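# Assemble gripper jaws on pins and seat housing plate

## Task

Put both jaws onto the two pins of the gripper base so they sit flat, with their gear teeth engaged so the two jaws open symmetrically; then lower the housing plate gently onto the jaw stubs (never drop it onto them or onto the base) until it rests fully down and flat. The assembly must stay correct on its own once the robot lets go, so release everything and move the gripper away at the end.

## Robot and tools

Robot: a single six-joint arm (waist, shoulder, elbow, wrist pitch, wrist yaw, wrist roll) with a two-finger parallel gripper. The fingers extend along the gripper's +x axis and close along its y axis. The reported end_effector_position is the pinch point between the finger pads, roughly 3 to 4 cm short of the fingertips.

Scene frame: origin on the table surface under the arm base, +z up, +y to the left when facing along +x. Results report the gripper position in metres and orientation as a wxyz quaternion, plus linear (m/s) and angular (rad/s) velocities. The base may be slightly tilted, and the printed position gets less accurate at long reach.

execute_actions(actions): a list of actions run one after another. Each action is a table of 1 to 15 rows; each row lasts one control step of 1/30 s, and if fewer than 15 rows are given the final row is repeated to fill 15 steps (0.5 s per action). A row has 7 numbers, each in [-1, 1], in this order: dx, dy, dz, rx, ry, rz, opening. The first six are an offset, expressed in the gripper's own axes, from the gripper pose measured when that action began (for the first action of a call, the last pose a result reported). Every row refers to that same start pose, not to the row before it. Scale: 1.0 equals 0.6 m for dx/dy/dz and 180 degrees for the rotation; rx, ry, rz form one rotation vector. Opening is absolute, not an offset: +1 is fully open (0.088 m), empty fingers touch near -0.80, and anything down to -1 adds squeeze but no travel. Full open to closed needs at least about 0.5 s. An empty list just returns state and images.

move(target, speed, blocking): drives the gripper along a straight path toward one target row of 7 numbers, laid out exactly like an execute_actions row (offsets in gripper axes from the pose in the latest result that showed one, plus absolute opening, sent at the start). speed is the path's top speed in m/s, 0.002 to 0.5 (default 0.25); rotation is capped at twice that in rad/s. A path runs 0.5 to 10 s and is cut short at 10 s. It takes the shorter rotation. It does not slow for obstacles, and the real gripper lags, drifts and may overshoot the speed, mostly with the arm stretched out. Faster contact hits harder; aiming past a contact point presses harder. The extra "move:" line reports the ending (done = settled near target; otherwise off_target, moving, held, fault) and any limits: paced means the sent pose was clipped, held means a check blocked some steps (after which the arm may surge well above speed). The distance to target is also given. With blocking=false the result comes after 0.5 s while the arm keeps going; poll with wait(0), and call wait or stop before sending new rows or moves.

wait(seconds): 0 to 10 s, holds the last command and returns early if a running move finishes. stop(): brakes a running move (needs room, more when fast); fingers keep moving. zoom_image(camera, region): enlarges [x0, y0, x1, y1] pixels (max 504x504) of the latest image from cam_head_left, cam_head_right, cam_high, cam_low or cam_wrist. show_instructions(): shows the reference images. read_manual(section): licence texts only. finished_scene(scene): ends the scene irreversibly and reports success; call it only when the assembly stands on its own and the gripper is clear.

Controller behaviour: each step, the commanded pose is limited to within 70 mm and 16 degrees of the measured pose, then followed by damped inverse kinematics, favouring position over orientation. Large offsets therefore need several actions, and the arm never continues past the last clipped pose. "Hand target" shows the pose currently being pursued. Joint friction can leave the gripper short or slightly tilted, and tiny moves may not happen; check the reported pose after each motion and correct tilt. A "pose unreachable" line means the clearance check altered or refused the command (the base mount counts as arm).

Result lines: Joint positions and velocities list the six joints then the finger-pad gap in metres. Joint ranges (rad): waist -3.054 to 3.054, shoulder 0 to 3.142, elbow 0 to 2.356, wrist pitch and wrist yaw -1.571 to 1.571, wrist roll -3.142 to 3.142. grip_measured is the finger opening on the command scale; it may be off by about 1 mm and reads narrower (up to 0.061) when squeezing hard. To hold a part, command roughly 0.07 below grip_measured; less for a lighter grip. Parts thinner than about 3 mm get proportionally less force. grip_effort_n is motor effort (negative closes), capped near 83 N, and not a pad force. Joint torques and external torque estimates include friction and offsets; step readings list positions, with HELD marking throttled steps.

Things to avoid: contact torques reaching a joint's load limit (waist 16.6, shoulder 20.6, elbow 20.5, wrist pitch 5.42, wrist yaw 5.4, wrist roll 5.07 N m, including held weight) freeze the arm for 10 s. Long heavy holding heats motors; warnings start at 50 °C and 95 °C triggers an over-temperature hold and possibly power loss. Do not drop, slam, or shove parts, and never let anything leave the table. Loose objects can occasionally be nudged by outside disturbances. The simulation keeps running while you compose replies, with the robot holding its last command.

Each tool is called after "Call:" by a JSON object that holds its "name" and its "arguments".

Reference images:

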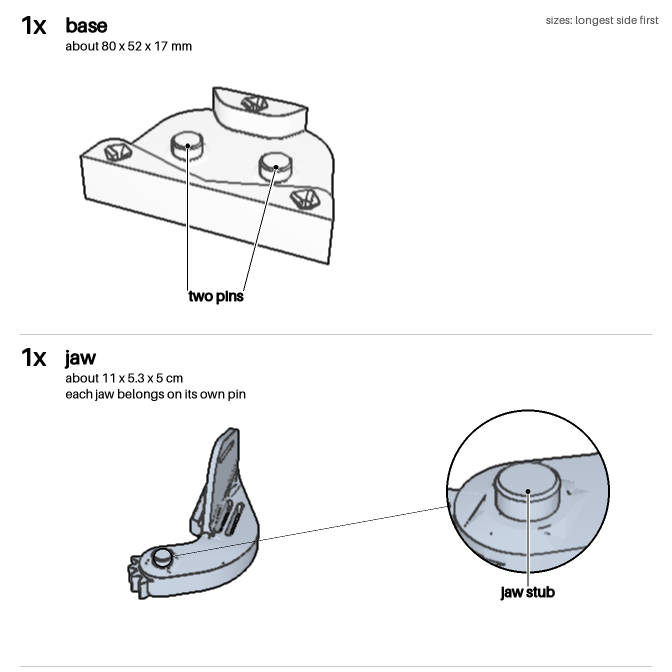

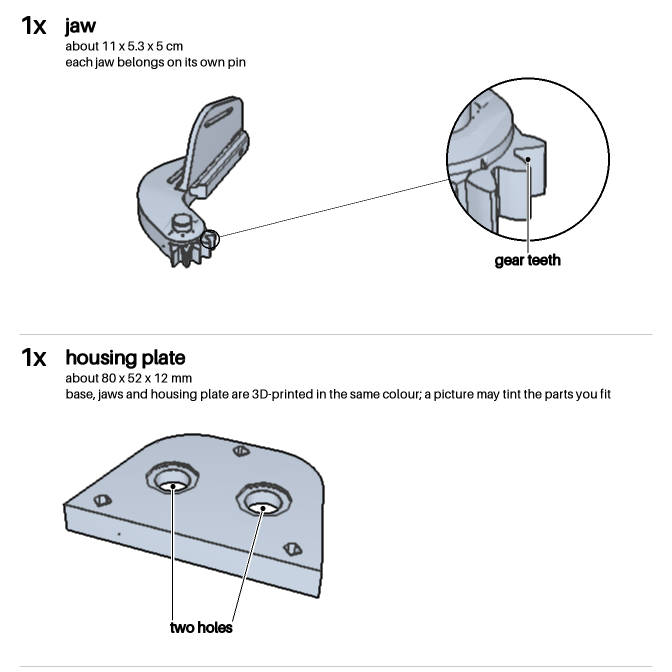

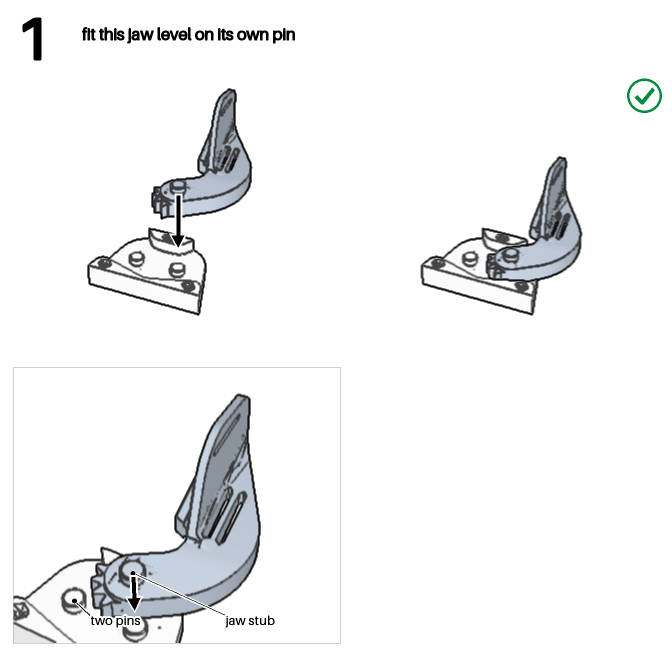

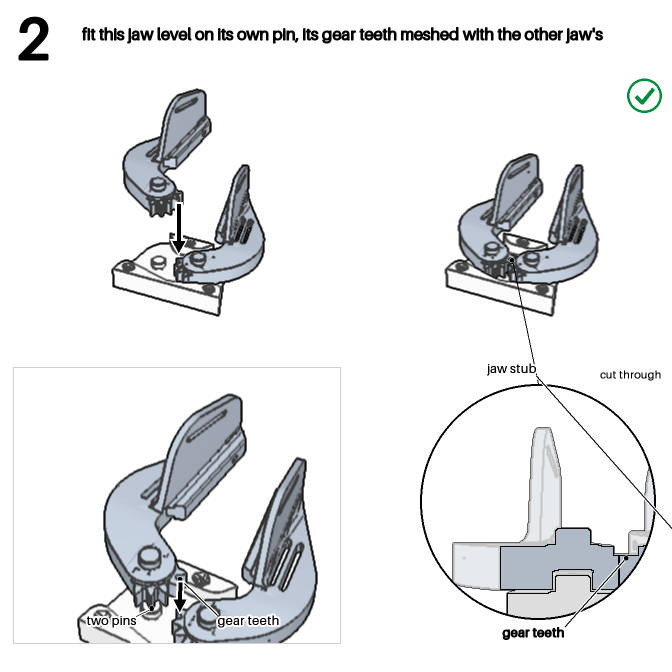

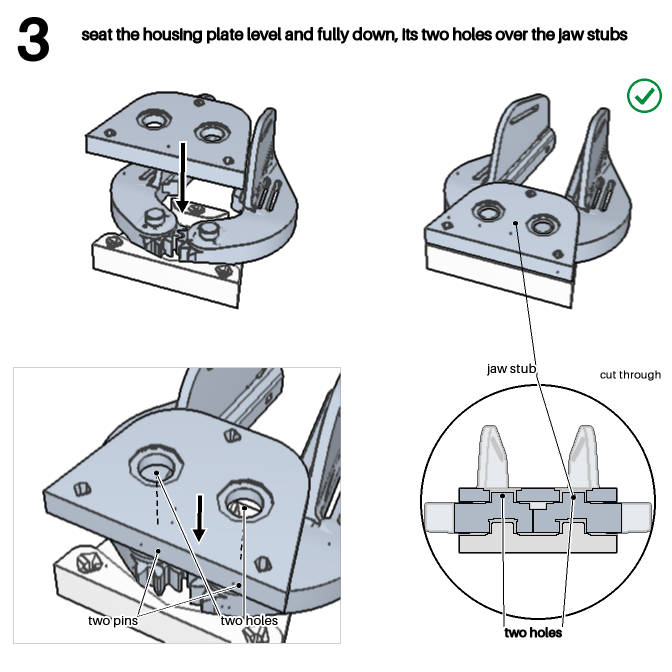

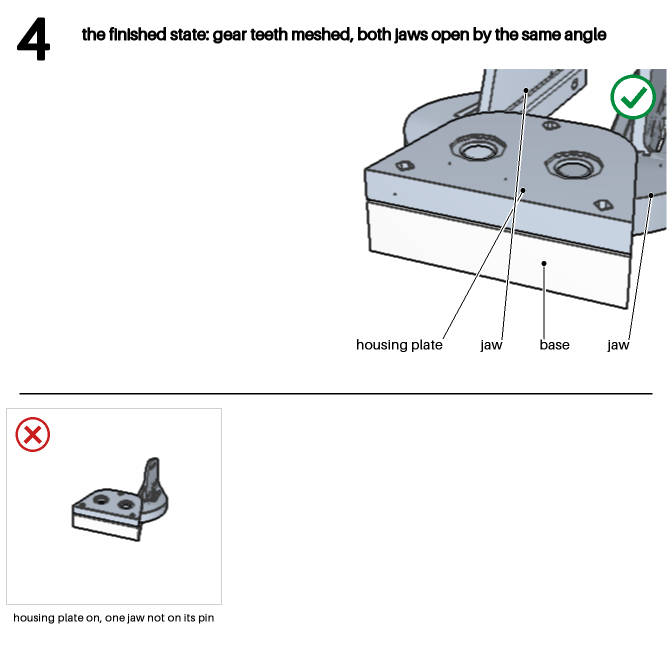

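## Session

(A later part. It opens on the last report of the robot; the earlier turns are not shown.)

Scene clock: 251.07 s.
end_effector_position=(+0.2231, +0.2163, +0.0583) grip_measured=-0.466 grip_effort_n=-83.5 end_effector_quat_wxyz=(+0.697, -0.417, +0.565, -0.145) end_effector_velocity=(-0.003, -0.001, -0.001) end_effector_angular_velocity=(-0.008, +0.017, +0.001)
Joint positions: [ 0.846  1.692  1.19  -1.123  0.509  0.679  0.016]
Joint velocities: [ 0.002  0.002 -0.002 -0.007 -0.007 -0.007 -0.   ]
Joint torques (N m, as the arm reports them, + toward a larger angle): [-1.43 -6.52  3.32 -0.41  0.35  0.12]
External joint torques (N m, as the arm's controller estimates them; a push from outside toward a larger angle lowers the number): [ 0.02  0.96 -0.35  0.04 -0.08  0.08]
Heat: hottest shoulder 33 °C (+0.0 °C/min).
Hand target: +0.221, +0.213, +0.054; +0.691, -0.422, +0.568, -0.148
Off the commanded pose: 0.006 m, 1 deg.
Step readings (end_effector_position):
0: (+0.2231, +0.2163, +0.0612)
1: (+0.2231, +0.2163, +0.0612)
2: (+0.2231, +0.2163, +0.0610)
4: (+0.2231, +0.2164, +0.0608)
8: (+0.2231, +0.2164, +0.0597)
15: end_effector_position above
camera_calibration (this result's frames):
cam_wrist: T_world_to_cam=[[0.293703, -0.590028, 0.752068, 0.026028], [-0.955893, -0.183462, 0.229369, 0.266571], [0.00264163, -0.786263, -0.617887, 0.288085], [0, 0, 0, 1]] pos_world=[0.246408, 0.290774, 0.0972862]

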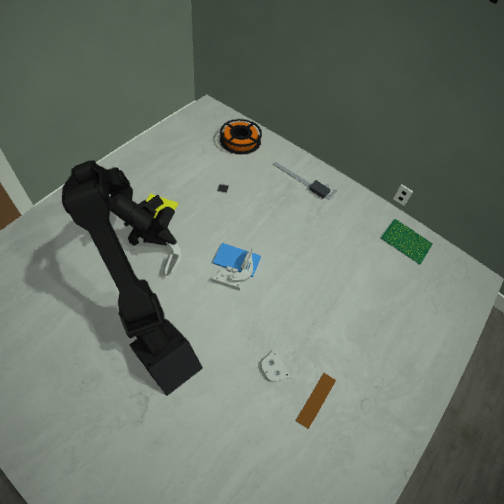

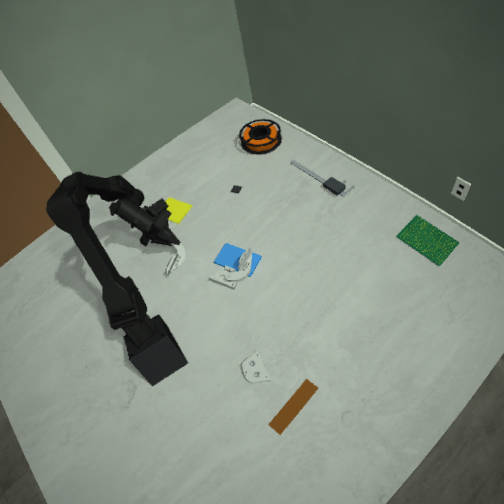

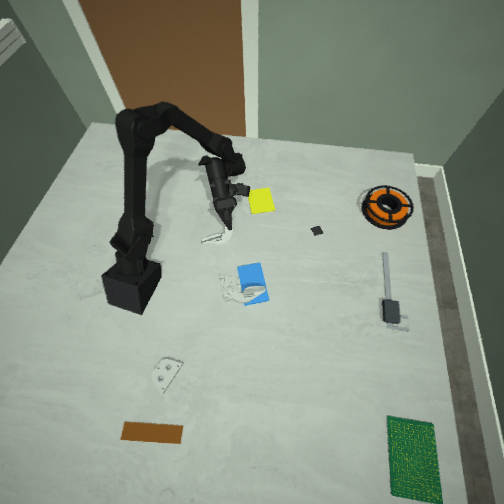

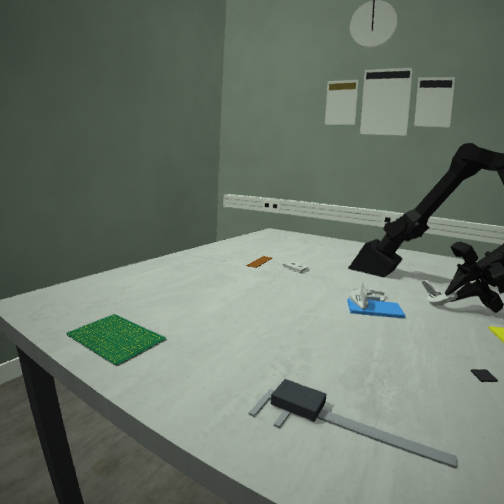

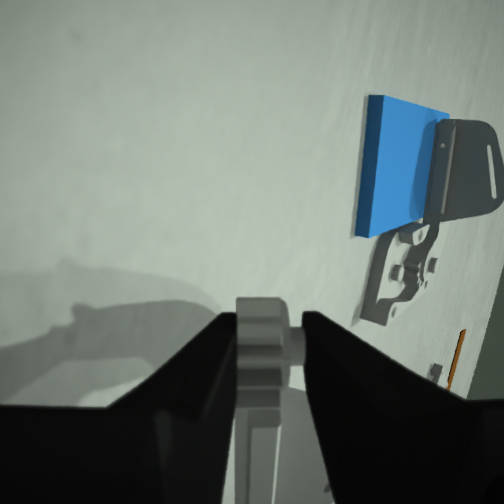

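Call:
{"name": "execute_actions", "arguments": {"actions": [[[0.0077,0.0036,-0.0053,-0.0026,0.0041,-0.0033,-0.55],[0.0080,0.0040,-0.0053,-0.0026,0.0041,-0.0033,-0.55],[0.0083,0.0043,-0.0053,-0.0026,0.0041,-0.0033,-0.55],[0.0086,0.0047,-0.0053,-0.0026,0.0041,-0.0033,-0.55],[0.0090,0.0050,-0.0053,-0.0026,0.0041,-0.0033,-0.55],[0.0093,0.0054,-0.0053,-0.0026,0.0041,-0.0033,-0.55],[0.0096,0.0057,-0.0053,-0.0026,0.0041,-0.0033,-0.55],[0.0099,0.0061,-0.0053,-0.0026,0.0041,-0.0033,-0.55],[0.0102,0.0064,-0.0053,-0.0026,0.0041,-0.0033,-0.55],[0.0102,0.0064,-0.0053,-0.0026,0.0041,-0.0033,-0.55],[0.0102,0.0064,-0.0053,-0.0026,0.0041,-0.0033,-0.5],[0.0102,0.0064,-0.0053,-0.0026,0.0041,-0.0033,-0.47],[0.0102,0.0064,-0.0053,-0.0026,0.0041,-0.0033,-0.455],[0.0102,0.0064,-0.0053,-0.0026,0.0041,-0.0033,-0.44],[0.0102,0.0064,-0.0053,-0.0026,0.0041,-0.0033,-0.425]],[[0,0,0,0,0,0,-0.41],[0,0,0,0,0,0,-0.395],[0,0,0,0,0,0,-0.38],[0,0,0,0,0,0,-0.36],[0,0,0,0,0,0,-0.34],[0,0,0,0,0,0,-0.32],[0,0,0,0,0,0,-0.30],[0,0,0,0,0,0,-0.275],[0,0,0,0,0,0,-0.25],[0,0,0,0,0,0,-0.225],[0,0,0,0,0,0,-0.2],[0,0,0,0,0,0,-0.175],[0,0,0,0,0,0,-0.15],[0,0,0,0,0,0,-0.125],[0,0,0,0,0,0,-0.1]]]}}

Call:
{"name": "zoom_image", "arguments": {"camera": "cam_low", "region": [404, 230, 504, 330]}}

Scene clock: 256.20 s.
end_effector_position=(+0.2231, +0.2165, +0.0562) grip_measured=-0.166 grip_effort_n=13.7 end_effector_quat_wxyz=(+0.697, -0.417, +0.565, -0.145) end_effector_velocity=(-0.002, +0.001, -0.001) end_effector_angular_velocity=(+0.024, +0.003, -0.015)
Joint positions: [ 0.847  1.698  1.189 -1.117  0.509  0.682  0.031]
Joint velocities: [-0.002 -0.007 -0.002  0.007 -0.022  0.007  0.036]
Joint torques (N m, as the arm reports them, + toward a larger angle): [-1.67 -8.24  4.08 -0.49  0.37  0.02]
External joint torques (N m, as the arm's controller estimates them; a push from outside toward a larger angle lowers the number): [-0.19 -0.74  0.47 -0.01 -0.06 -0.02]
External joint torques at the end of the 1st action: [ 0.1   1.08 -0.39  0.2  -0.08  0.1 ]
Heat: hottest shoulder 33 °C (+0.0 °C/min).
Hand target: +0.223, +0.216, +0.056; +0.697, -0.417, +0.565, -0.145
Off the commanded pose: 0.000 m, 0 deg.
Step readings (end_effector_position; steps 1 to 15: 1st action; 16 to 30: 2nd action):
0: (+0.2232, +0.2164, +0.0582)
1: (+0.2232, +0.2164, +0.0581)
2: (+0.2231, +0.2164, +0.0580)
4: (+0.2231, +0.2165, +0.0577)
8: (+0.2230, +0.2164, +0.0566)
15: (+0.2231, +0.2164, +0.0563)
16: (+0.2231, +0.2165, +0.0562)
17: (+0.2231, +0.2165, +0.0562)
19: (+0.2231, +0.2165, +0.0562)
23: (+0.2231, +0.2165, +0.0562)
30: end_effector_position above
camera_calibration (this result's frames):
cam_wrist: T_world_to_cam=[[0.292929, -0.590217, 0.752221, 0.0278424], [-0.956131, -0.182856, 0.228861, 0.26704], [0.00247048, -0.786262, -0.617889, 0.286978], [0, 0, 0, 1]] pos_world=[0.246461, 0.290903, 0.0952615]

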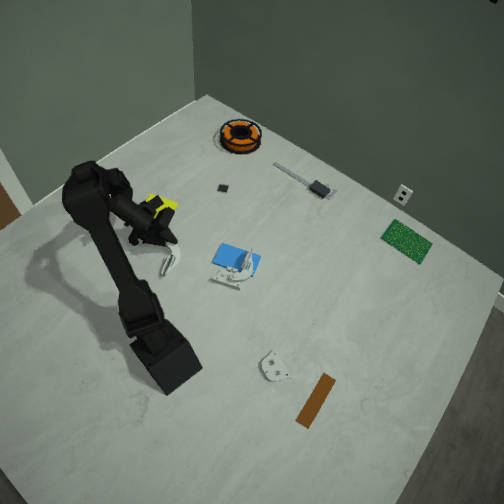

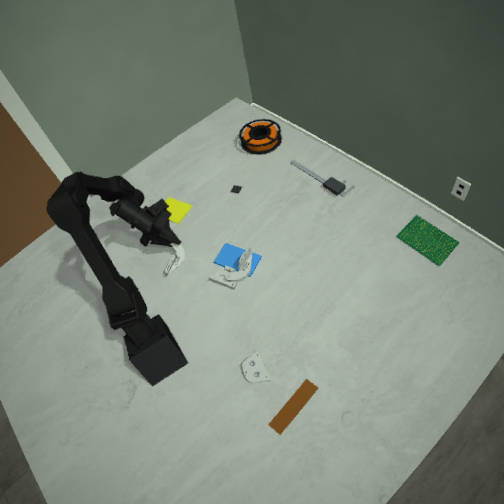

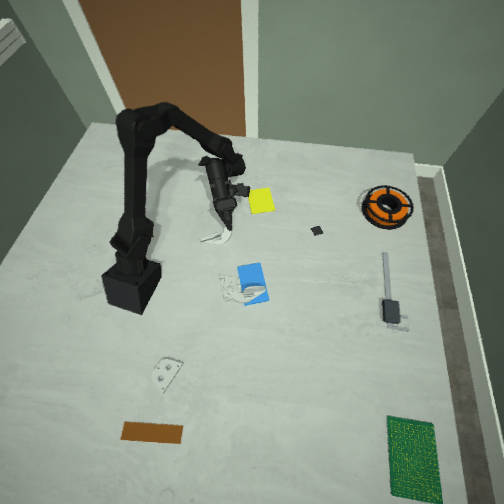

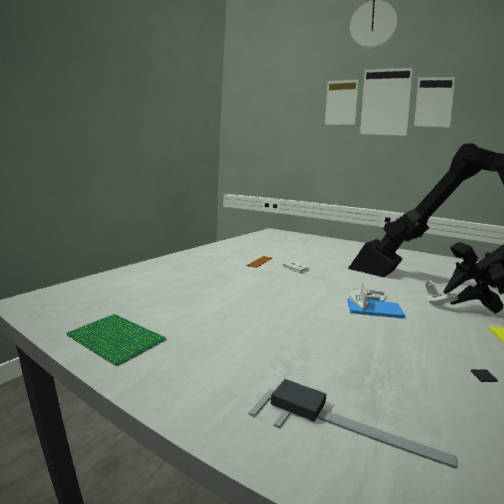

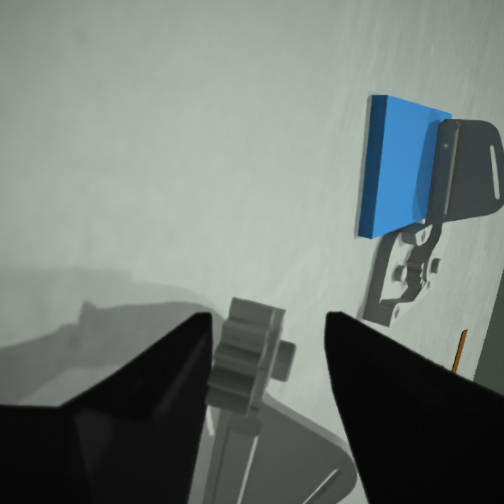

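Region (404, 230, 504, 330) of cam_low's 504x504 image, scaled by 5.040, with more detail than that image has.

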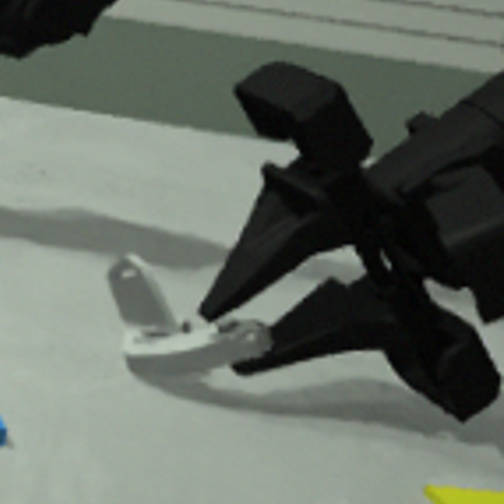

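Call:
{"name": "execute_actions", "arguments": {"actions": [[[0,0,0,0,0,0,-0.08],[0,0,0,0,0,0,-0.055],[0,0,0,0,0,0,-0.03],[0,0,0,0,0,0,0.0],[0,0,0,0,0,0,0.03],[0,0,0,0,0,0,0.06],[0,0,0,0,0,0,0.09],[0,0,0,0,0,0,0.12],[0,0,0,0,0,0,0.15],[0,0,0,0,0,0,0.18],[0,0,0,0,0,0,0.21],[0,0,0,0,0,0,0.24],[0,0,0,0,0,0,0.27],[0,0,0,0,0,0,0.30],[0,0,0,0,0,0,0.33]],[[0,0,0,0,0,0,0.36],[0,0,0,0,0,0,0.39],[0,0,0,0,0,0,0.42],[0,0,0,0,0,0,0.45],[0,0,0,0,0,0,0.48],[0,0,0,0,0,0,0.51],[0,0,0,0,0,0,0.53],[-0.002,0.0017,0,0,0,0,0.55],[-0.004,0.0034,0,0,0,0,0.57],[-0.006,0.0051,0,0,0,0,0.57],[-0.008,0.0068,0,0,0,0,0.57],[-0.010,0.0085,0,0,0,0,0.57],[-0.012,0.0102,0,0,0,0,0.57]]]}}

Call:
{"name": "zoom_image", "arguments": {"camera": "cam_low", "region": [404, 230, 504, 330]}}

Scene clock: 262.53 s.
end_effector_position=(+0.2197, +0.2224, +0.0586) grip_measured=+0.562 grip_effort_n=13.7 end_effector_quat_wxyz=(+0.699, -0.416, +0.564, -0.144) end_effector_velocity=(-0.010, +0.038, +0.009) end_effector_angular_velocity=(+0.058, -0.009, +0.045)
Joint positions: [ 0.866  1.698  1.207 -1.141  0.509  0.703  0.067]
Joint velocities: [ 0.085 -0.002  0.1   -0.066 -0.007  0.051  0.003]
Joint torques (N m, as the arm reports them, + toward a larger angle): [-1.68 -6.43  4.72 -0.67  0.32  0.13]
External joint torques (N m, as the arm's controller estimates them; a push from outside toward a larger angle lowers the number): [-0.03  0.99  1.25 -0.16 -0.11  0.09]
External joint torques at the end of the 1st action: [-0.2  -0.77  0.45 -0.02 -0.07 -0.02]
Heat: hottest shoulder 34 °C (+2.0 °C/min).
Hand target: +0.219, +0.225, +0.057; +0.697, -0.416, +0.565, -0.145
Off the commanded pose: 0.003 m, 0 deg.
Step readings (end_effector_position; steps 1 to 15: 1st action; 16 to 30: 2nd action):
0: (+0.2231, +0.2165, +0.0562)
1: (+0.2231, +0.2165, +0.0562)
2: (+0.2231, +0.2165, +0.0562)
4: (+0.2231, +0.2165, +0.0562)
8: (+0.2231, +0.2165, +0.0562)
15: (+0.2231, +0.2165, +0.0562)
16: (+0.2231, +0.2165, +0.0562)
17: (+0.2231, +0.2165, +0.0562)
19: (+0.2231, +0.2165, +0.0562)
23: (+0.2231, +0.2165, +0.0562)
30: end_effector_position above
camera_calibration (this result's frames):
cam_wrist: T_world_to_cam=[[0.291845, -0.592553, 0.750804, 0.0314062], [-0.956446, -0.185756, 0.225178, 0.265248], [0.00603648, -0.783821, -0.620957, 0.291984], [0, 0, 0, 1]] pos_world=[0.242767, 0.296744, 0.0980016]

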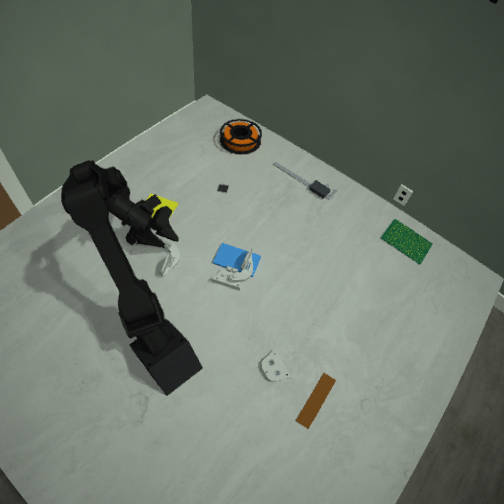

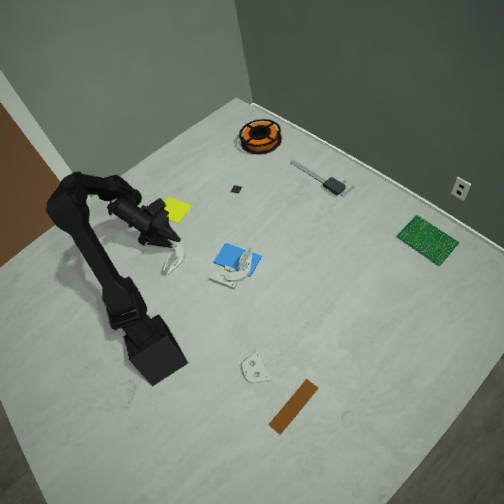

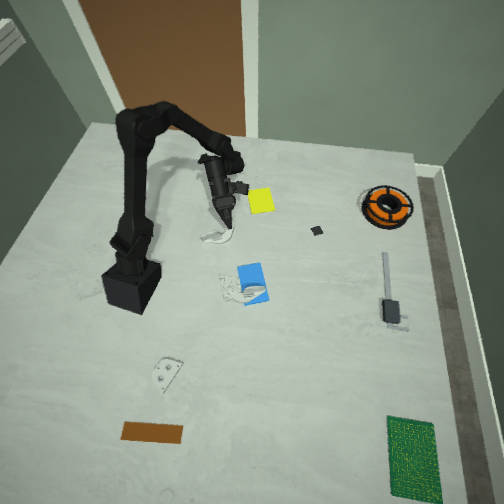

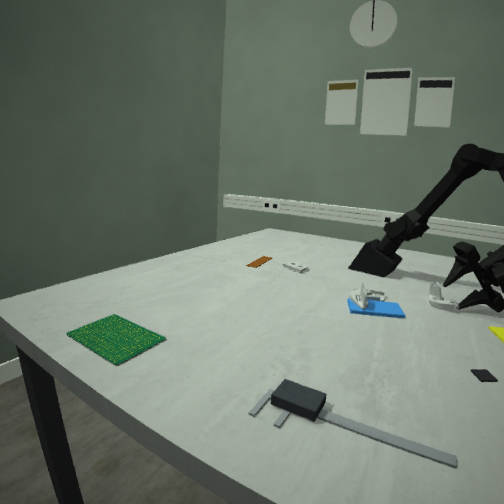

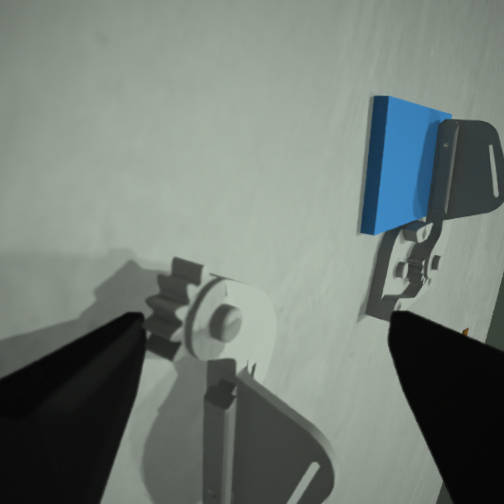

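Region (404, 230, 504, 330) of cam_low's 504x504 image, scaled by 5.040, with more detail than that image has.

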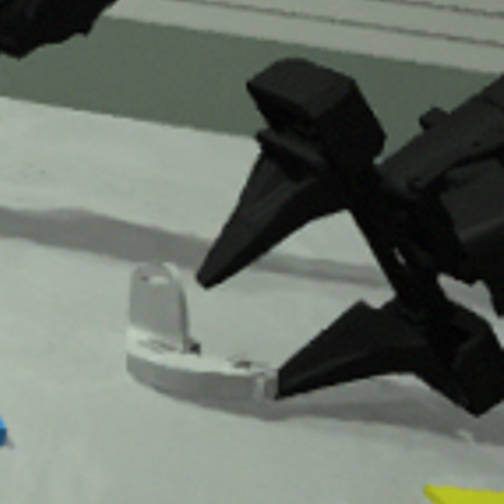

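Call:
{"name": "execute_actions", "arguments": {"actions": []}}

Call:
{"name": "zoom_image", "arguments": {"camera": "cam_low", "region": [404, 230, 504, 330]}}

Scene clock: 265.30 s.
end_effector_position=(+0.2191, +0.2240, +0.0592) grip_measured=+0.567 grip_effort_n=13.7 end_effector_quat_wxyz=(+0.700, -0.415, +0.564, -0.144) end_effector_velocity=(+0.002, -0.001, -0.001) end_effector_angular_velocity=(-0.004, -0.003, +0.007)
Joint positions: [ 0.871  1.698  1.213 -1.147  0.509  0.708  0.067]
Joint velocities: [-0.002  0.002 -0.002  0.007  0.007 -0.007 -0.   ]
Joint torques (N m, as the arm reports them, + toward a larger angle): [-1.4  -6.55  4.99 -0.63  0.32  0.13]
External joint torques (N m, as the arm's controller estimates them; a push from outside toward a larger angle lowers the number): [ 0.07  0.93  1.39 -0.15 -0.11  0.09]
Heat: hottest shoulder 34 °C (+2.0 °C/min).
Hand target: +0.219, +0.225, +0.057; +0.697, -0.416, +0.565, -0.145
Off the commanded pose: 0.003 m, 0 deg.
camera_calibration (this result's frames):
cam_wrist: T_world_to_cam=[[0.291314, -0.593188, 0.750509, 0.0323323], [-0.956604, -0.186179, 0.224158, 0.264992], [0.00676109, -0.78324, -0.621682, 0.293352], [0, 0, 0, 1]] pos_world=[0.24209, 0.29828, 0.0987058]

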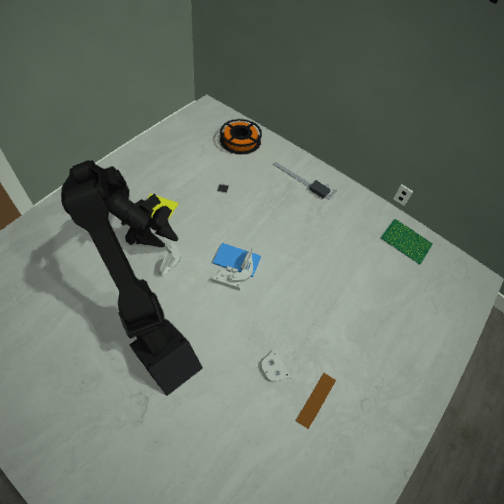

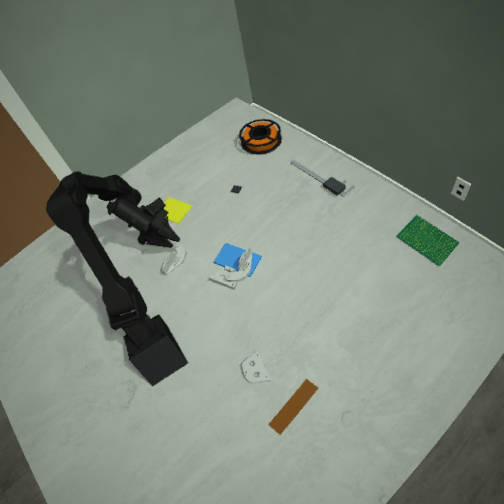

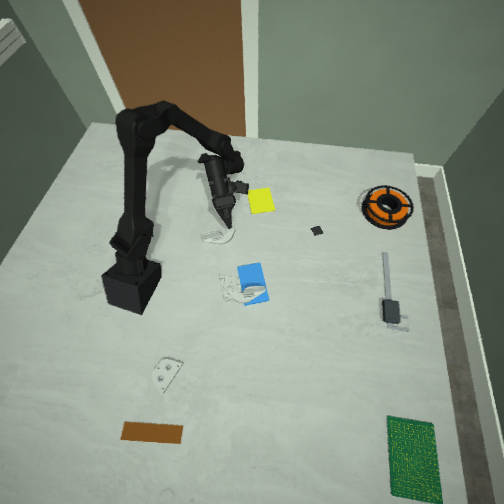

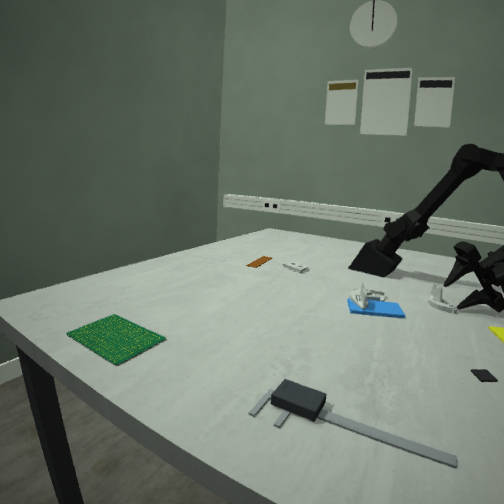

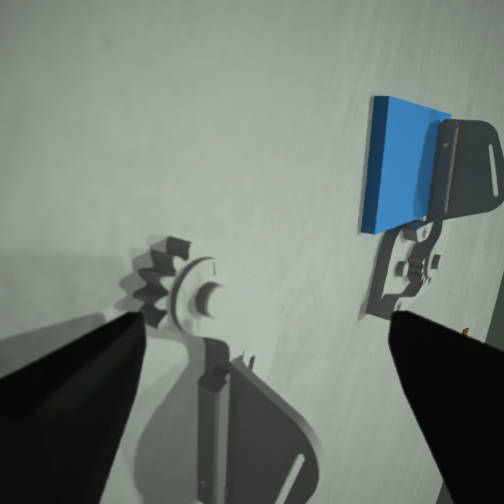

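Region (404, 230, 504, 330) of cam_low's 504x504 image, scaled by 5.040, with more detail than that image has.

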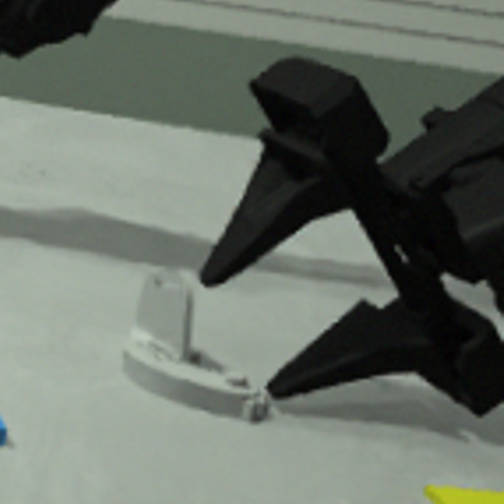

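Call:
{"name": "zoom_image", "arguments": {"camera": "cam_wrist", "region": [100, 220, 352, 504]}}

Region (100, 220, 352, 504) of cam_wrist's 504x504 image, scaled by 1.775, with more detail than that image has; it fills the left 447 columns of this view, and the rest is white.

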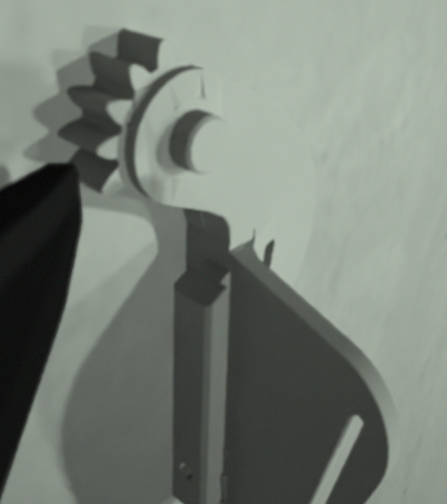

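Call:
{"name": "move", "arguments": {"target": [-0.0175,-0.1007,-0.0916,0.0220,0.0171,0.2661,0.57], "speed": 0.4}}

Scene clock: 278.97 s.
end_effector_position=(+0.1840, +0.1734, +0.1103) grip_measured=+0.567 grip_effort_n=13.3 end_effector_quat_wxyz=(+0.699, -0.125, +0.693, +0.125) end_effector_velocity=(-0.001, +0.001, +0.001) end_effector_angular_velocity=(+0.016, +0.010, -0.006)
Joint positions: [ 0.253  1.137  0.826 -0.993 -0.394  0.086  0.067]
Joint velocities: [-0.012  0.002  0.002 -0.007 -0.022 -0.007 -0.   ]
Joint torques (N m, as the arm reports them, + toward a larger angle): [-1.81 -5.24  4.37  0.13 -0.11 -0.11]
External joint torques (N m, as the arm's controller estimates them; a push from outside toward a larger angle lowers the number): [-0.46 -1.48 -0.64 -0.2  -0.11 -0.11]
Heat: hottest shoulder 34 °C (+2.0 °C/min).
Hand target: +0.182, +0.172, +0.110; +0.698, -0.123, +0.694, +0.126
Off the commanded pose: 0.003 m, 1 deg.
move: done
camera_calibration (this result's frames):
cam_wrist: T_world_to_cam=[[0.376807, -0.926213, 0.0121025, 0.0976613], [-0.877239, -0.352626, 0.325741, 0.21356], [-0.297438, -0.133358, -0.945382, 0.26473], [0, 0, 0, 1]] pos_world=[0.229284, 0.201066, 0.179523]

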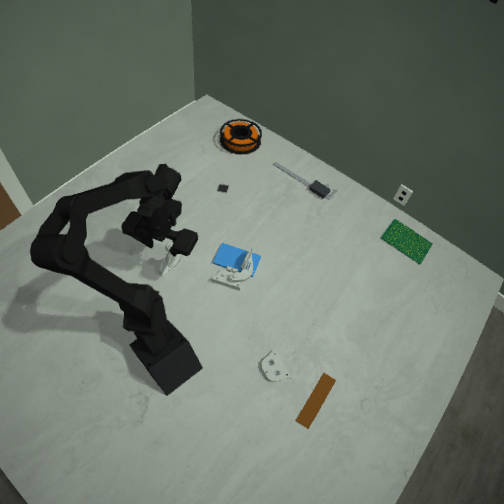

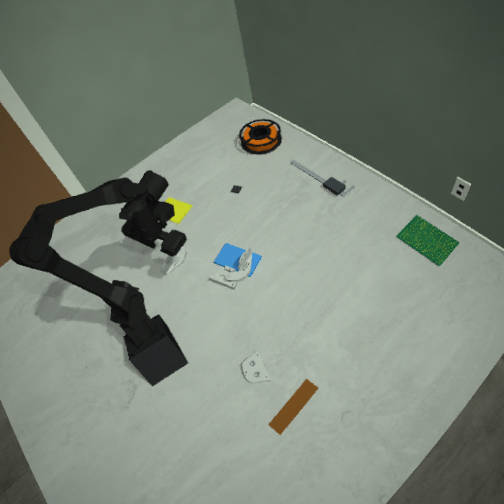

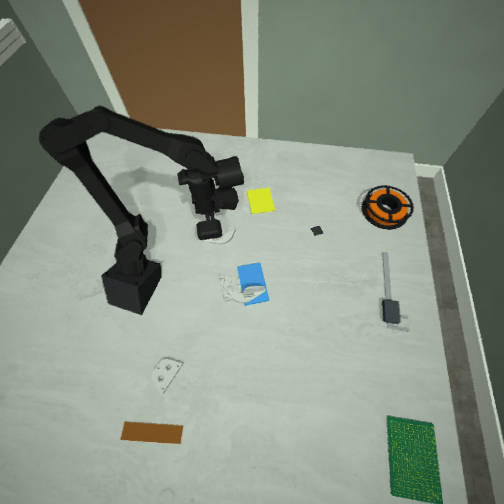

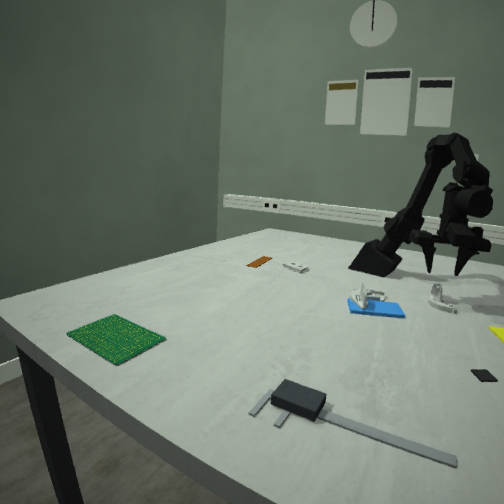

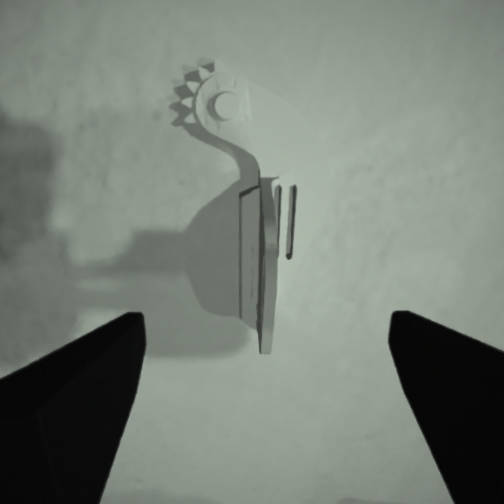

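Call:
{"name": "zoom_image", "arguments": {"camera": "cam_wrist", "region": [150, 50, 390, 370]}}

Region (150, 50, 390, 370) of cam_wrist's 504x504 image, scaled by 1.575, with more detail than that image has; it fills the left 378 columns of this view, and the rest is white.

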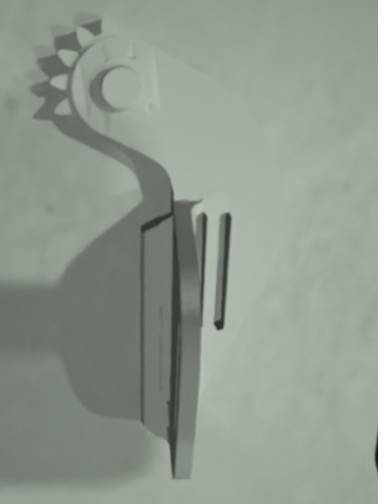

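Call:
{"name": "move", "arguments": {"target": [0.0938,-0.0067,-0.0068,0.002,0.0067,-0.001,-0.35], "speed": 0.12}}

Scene clock: 295.37 s.
end_effector_position=(+0.1845, +0.1709, +0.0581) grip_measured=-0.347 grip_effort_n=-16.0 end_effector_quat_wxyz=(+0.697, -0.124, +0.695, +0.126) end_effector_velocity=(+0.001, +0.003, +0.001) end_effector_angular_velocity=(+0.012, -0.005, +0.014)
Joint positions: [ 0.344  1.229  0.686 -0.732 -0.371  0.178  0.022]
Joint velocities: [ 0.002 -0.002  0.002  0.007 -0.007 -0.007 -0.   ]
Joint torques (N m, as the arm reports them, + toward a larger angle): [-1.37 -3.34  3.93  0.39  0.09  0.09]
External joint torques (N m, as the arm's controller estimates them; a push from outside toward a larger angle lowers the number): [ 0.05  0.83 -0.59  0.06  0.09  0.09]
Heat: hottest shoulder 32 °C (+0.0 °C/min).
Hand target: +0.182, +0.168, +0.054; +0.692, -0.125, +0.700, +0.121
Off the commanded pose: 0.005 m, 1 deg.
move: done
camera_calibration (this result's frames):
cam_wrist: T_world_to_cam=[[0.377147, -0.926101, 0.00984707, 0.0958475], [-0.875115, -0.352863, 0.331152, 0.229486], [-0.303206, -0.133511, -0.943526, 0.216137], [0, 0, 0, 1]] pos_world=[0.230212, 0.198598, 0.126992]

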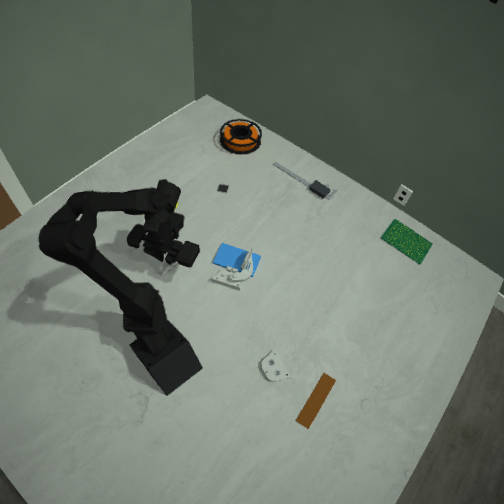

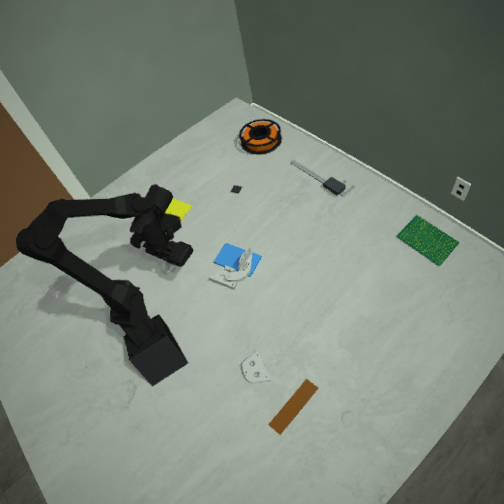

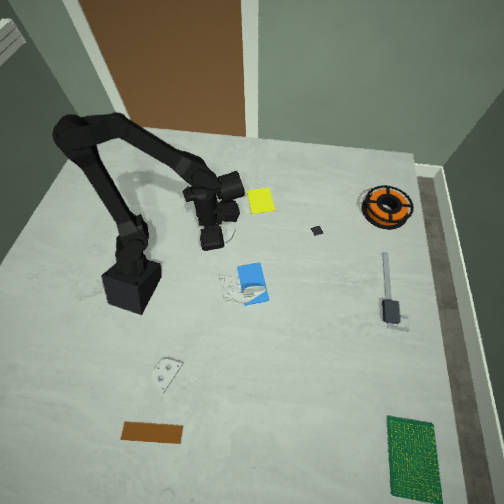

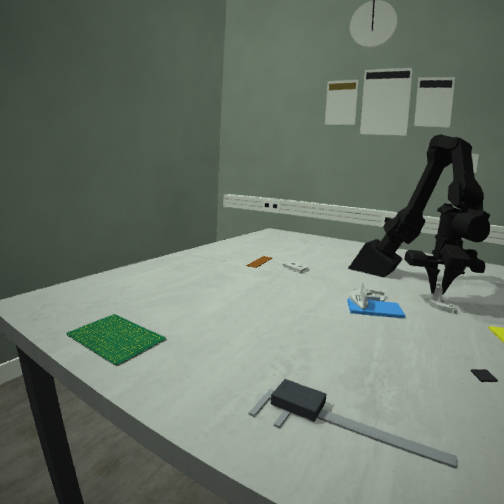

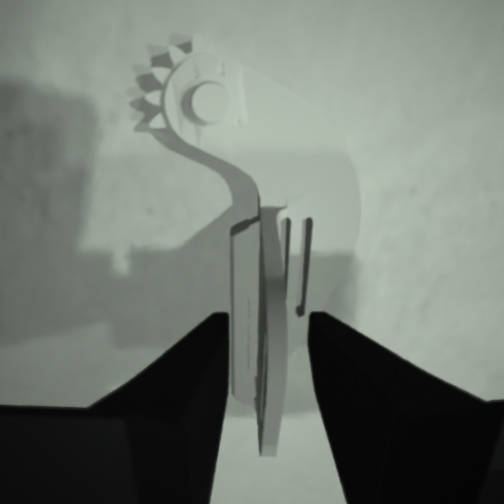

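Call:
{"name": "execute_actions", "arguments": {"actions": [[[0,0,0,0,0,0,-0.42],[0,0,0,0,0,0,-0.48],[0,0,0,0,0,0,-0.53],[0,0,0,0,0,0,-0.57],[0,0,0,0,0,0,-0.61],[0,0,0,0,0,0,-0.64],[0,0,0,0,0,0,-0.67],[0,0,0,0,0,0,-0.70],[0,0,0,0,0,0,-0.73],[0,0,0,0,0,0,-0.76],[0,0,0,0,0,0,-0.79],[0,0,0,0,0,0,-0.85]],[[-0.002,0,0,0,0,0,-0.85],[-0.005,0,0,0,0,0,-0.85],[-0.009,0,0.0005,0,0,0,-0.85],[-0.014,0,0.001,0,0,0,-0.85],[-0.020,0,0.002,0.002,0,0,-0.85],[-0.027,0,0.003,0.005,0,0,-0.85],[-0.034,0,0.004,0.009,0,0,-0.85],[-0.041,0,0.005,0.014,0,0,-0.85],[-0.048,0,0.006,0.020,0,0,-0.85],[-0.055,0,0.007,0.026,0,0,-0.85],[-0.061,0,0.008,0.032,0,0,-0.85],[-0.066,0,0.009,0.038,0,0,-0.85],[-0.070,0,0.010,0.043,0,0,-0.85],[-0.073,0,0.010,0.047,0,0,-0.85],[-0.075,0,0.010,0.05,0,0,-0.85]]]}}

Scene clock: 305.70 s.
end_effector_position=(+0.1876, +0.1706, +0.0929) grip_measured=-0.753 grip_effort_n=-83.5 end_effector_quat_wxyz=(+0.700, -0.083, +0.705, +0.080) end_effector_velocity=(+0.020, +0.008, +0.076) end_effector_angular_velocity=(+0.013, -0.042, -0.376)
Joint positions: [ 0.268  1.189  0.794 -0.923 -0.39   0.218  0.002]
Joint velocities: [-0.159 -0.061  0.252 -0.33  -0.037  0.227 -0.   ]
Joint torques (N m, as the arm reports them, + toward a larger angle): [-1.84 -5.52  5.97  0.06 -0.11  0.08]
External joint torques (N m, as the arm's controller estimates them; a push from outside toward a larger angle lowers the number): [-0.49 -1.81  1.51 -0.17 -0.12  0.08]
External joint torques at the end of the 1st action: [-0.19 -0.44  0.43 -0.05 -0.01 -0.03]
Heat: hottest shoulder 31 °C (-2.0 °C/min).
Hand target: +0.190, +0.173, +0.102; +0.705, -0.069, +0.702, +0.071
Off the commanded pose: 0.011 m, 2 deg.
Step readings (end_effector_position; steps 1 to 15: 1st action; 16 to 30: 2nd action):
0: (+0.1845, +0.1708, +0.0579)
1: (+0.1845, +0.1708, +0.0579)
2: (+0.1845, +0.1708, +0.0579)
4: (+0.1845, +0.1708, +0.0579)
8: (+0.1845, +0.1708, +0.0579)
15: (+0.1843, +0.1707, +0.0579)
16: (+0.1843, +0.1707, +0.0579)
17: (+0.1842, +0.1706, +0.0580)
19: (+0.1830, +0.1694, +0.0589)
23: (+0.1815, +0.1671, +0.0670)
30: end_effector_position above
camera_calibration (this result's frames):
cam_wrist: T_world_to_cam=[[0.260024, -0.965501, 0.0139941, 0.122333], [-0.908428, -0.23969, 0.342503, 0.206525], [-0.327332, -0.101772, -0.939413, 0.248621], [0, 0, 0, 1]] pos_world=[0.237185, 0.192917, 0.16111]

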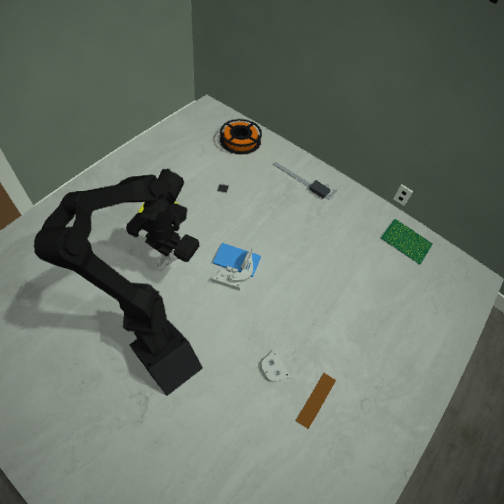

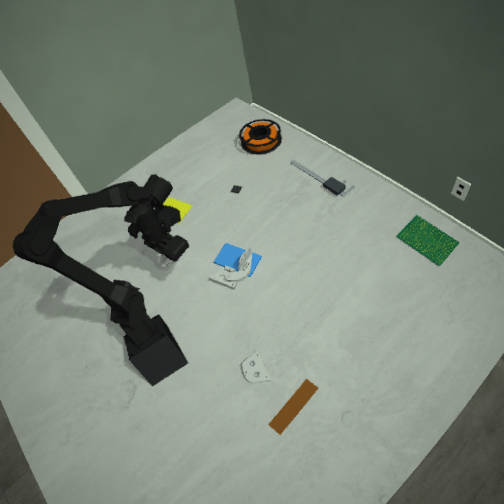

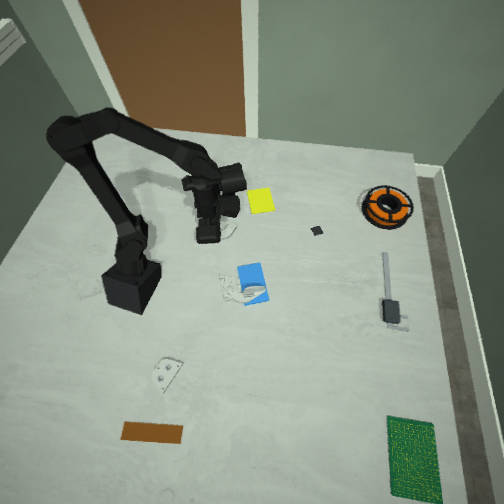

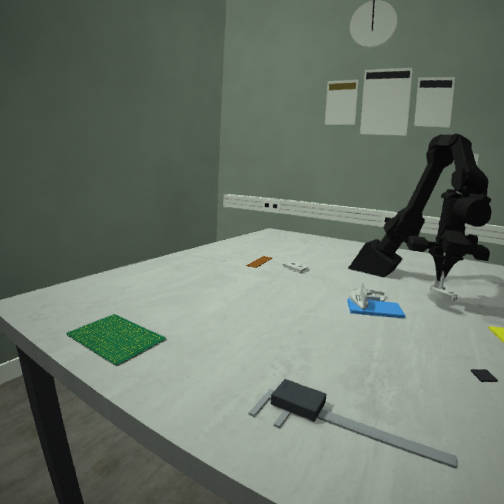

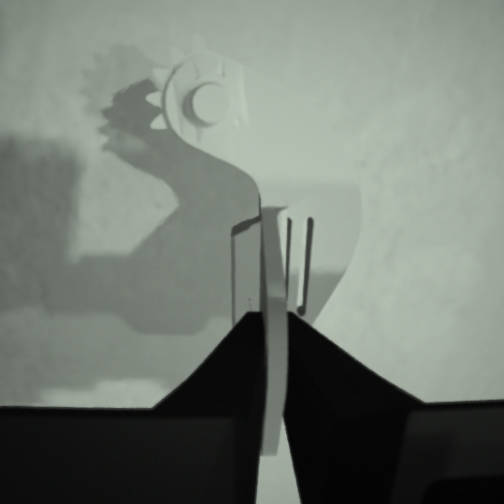

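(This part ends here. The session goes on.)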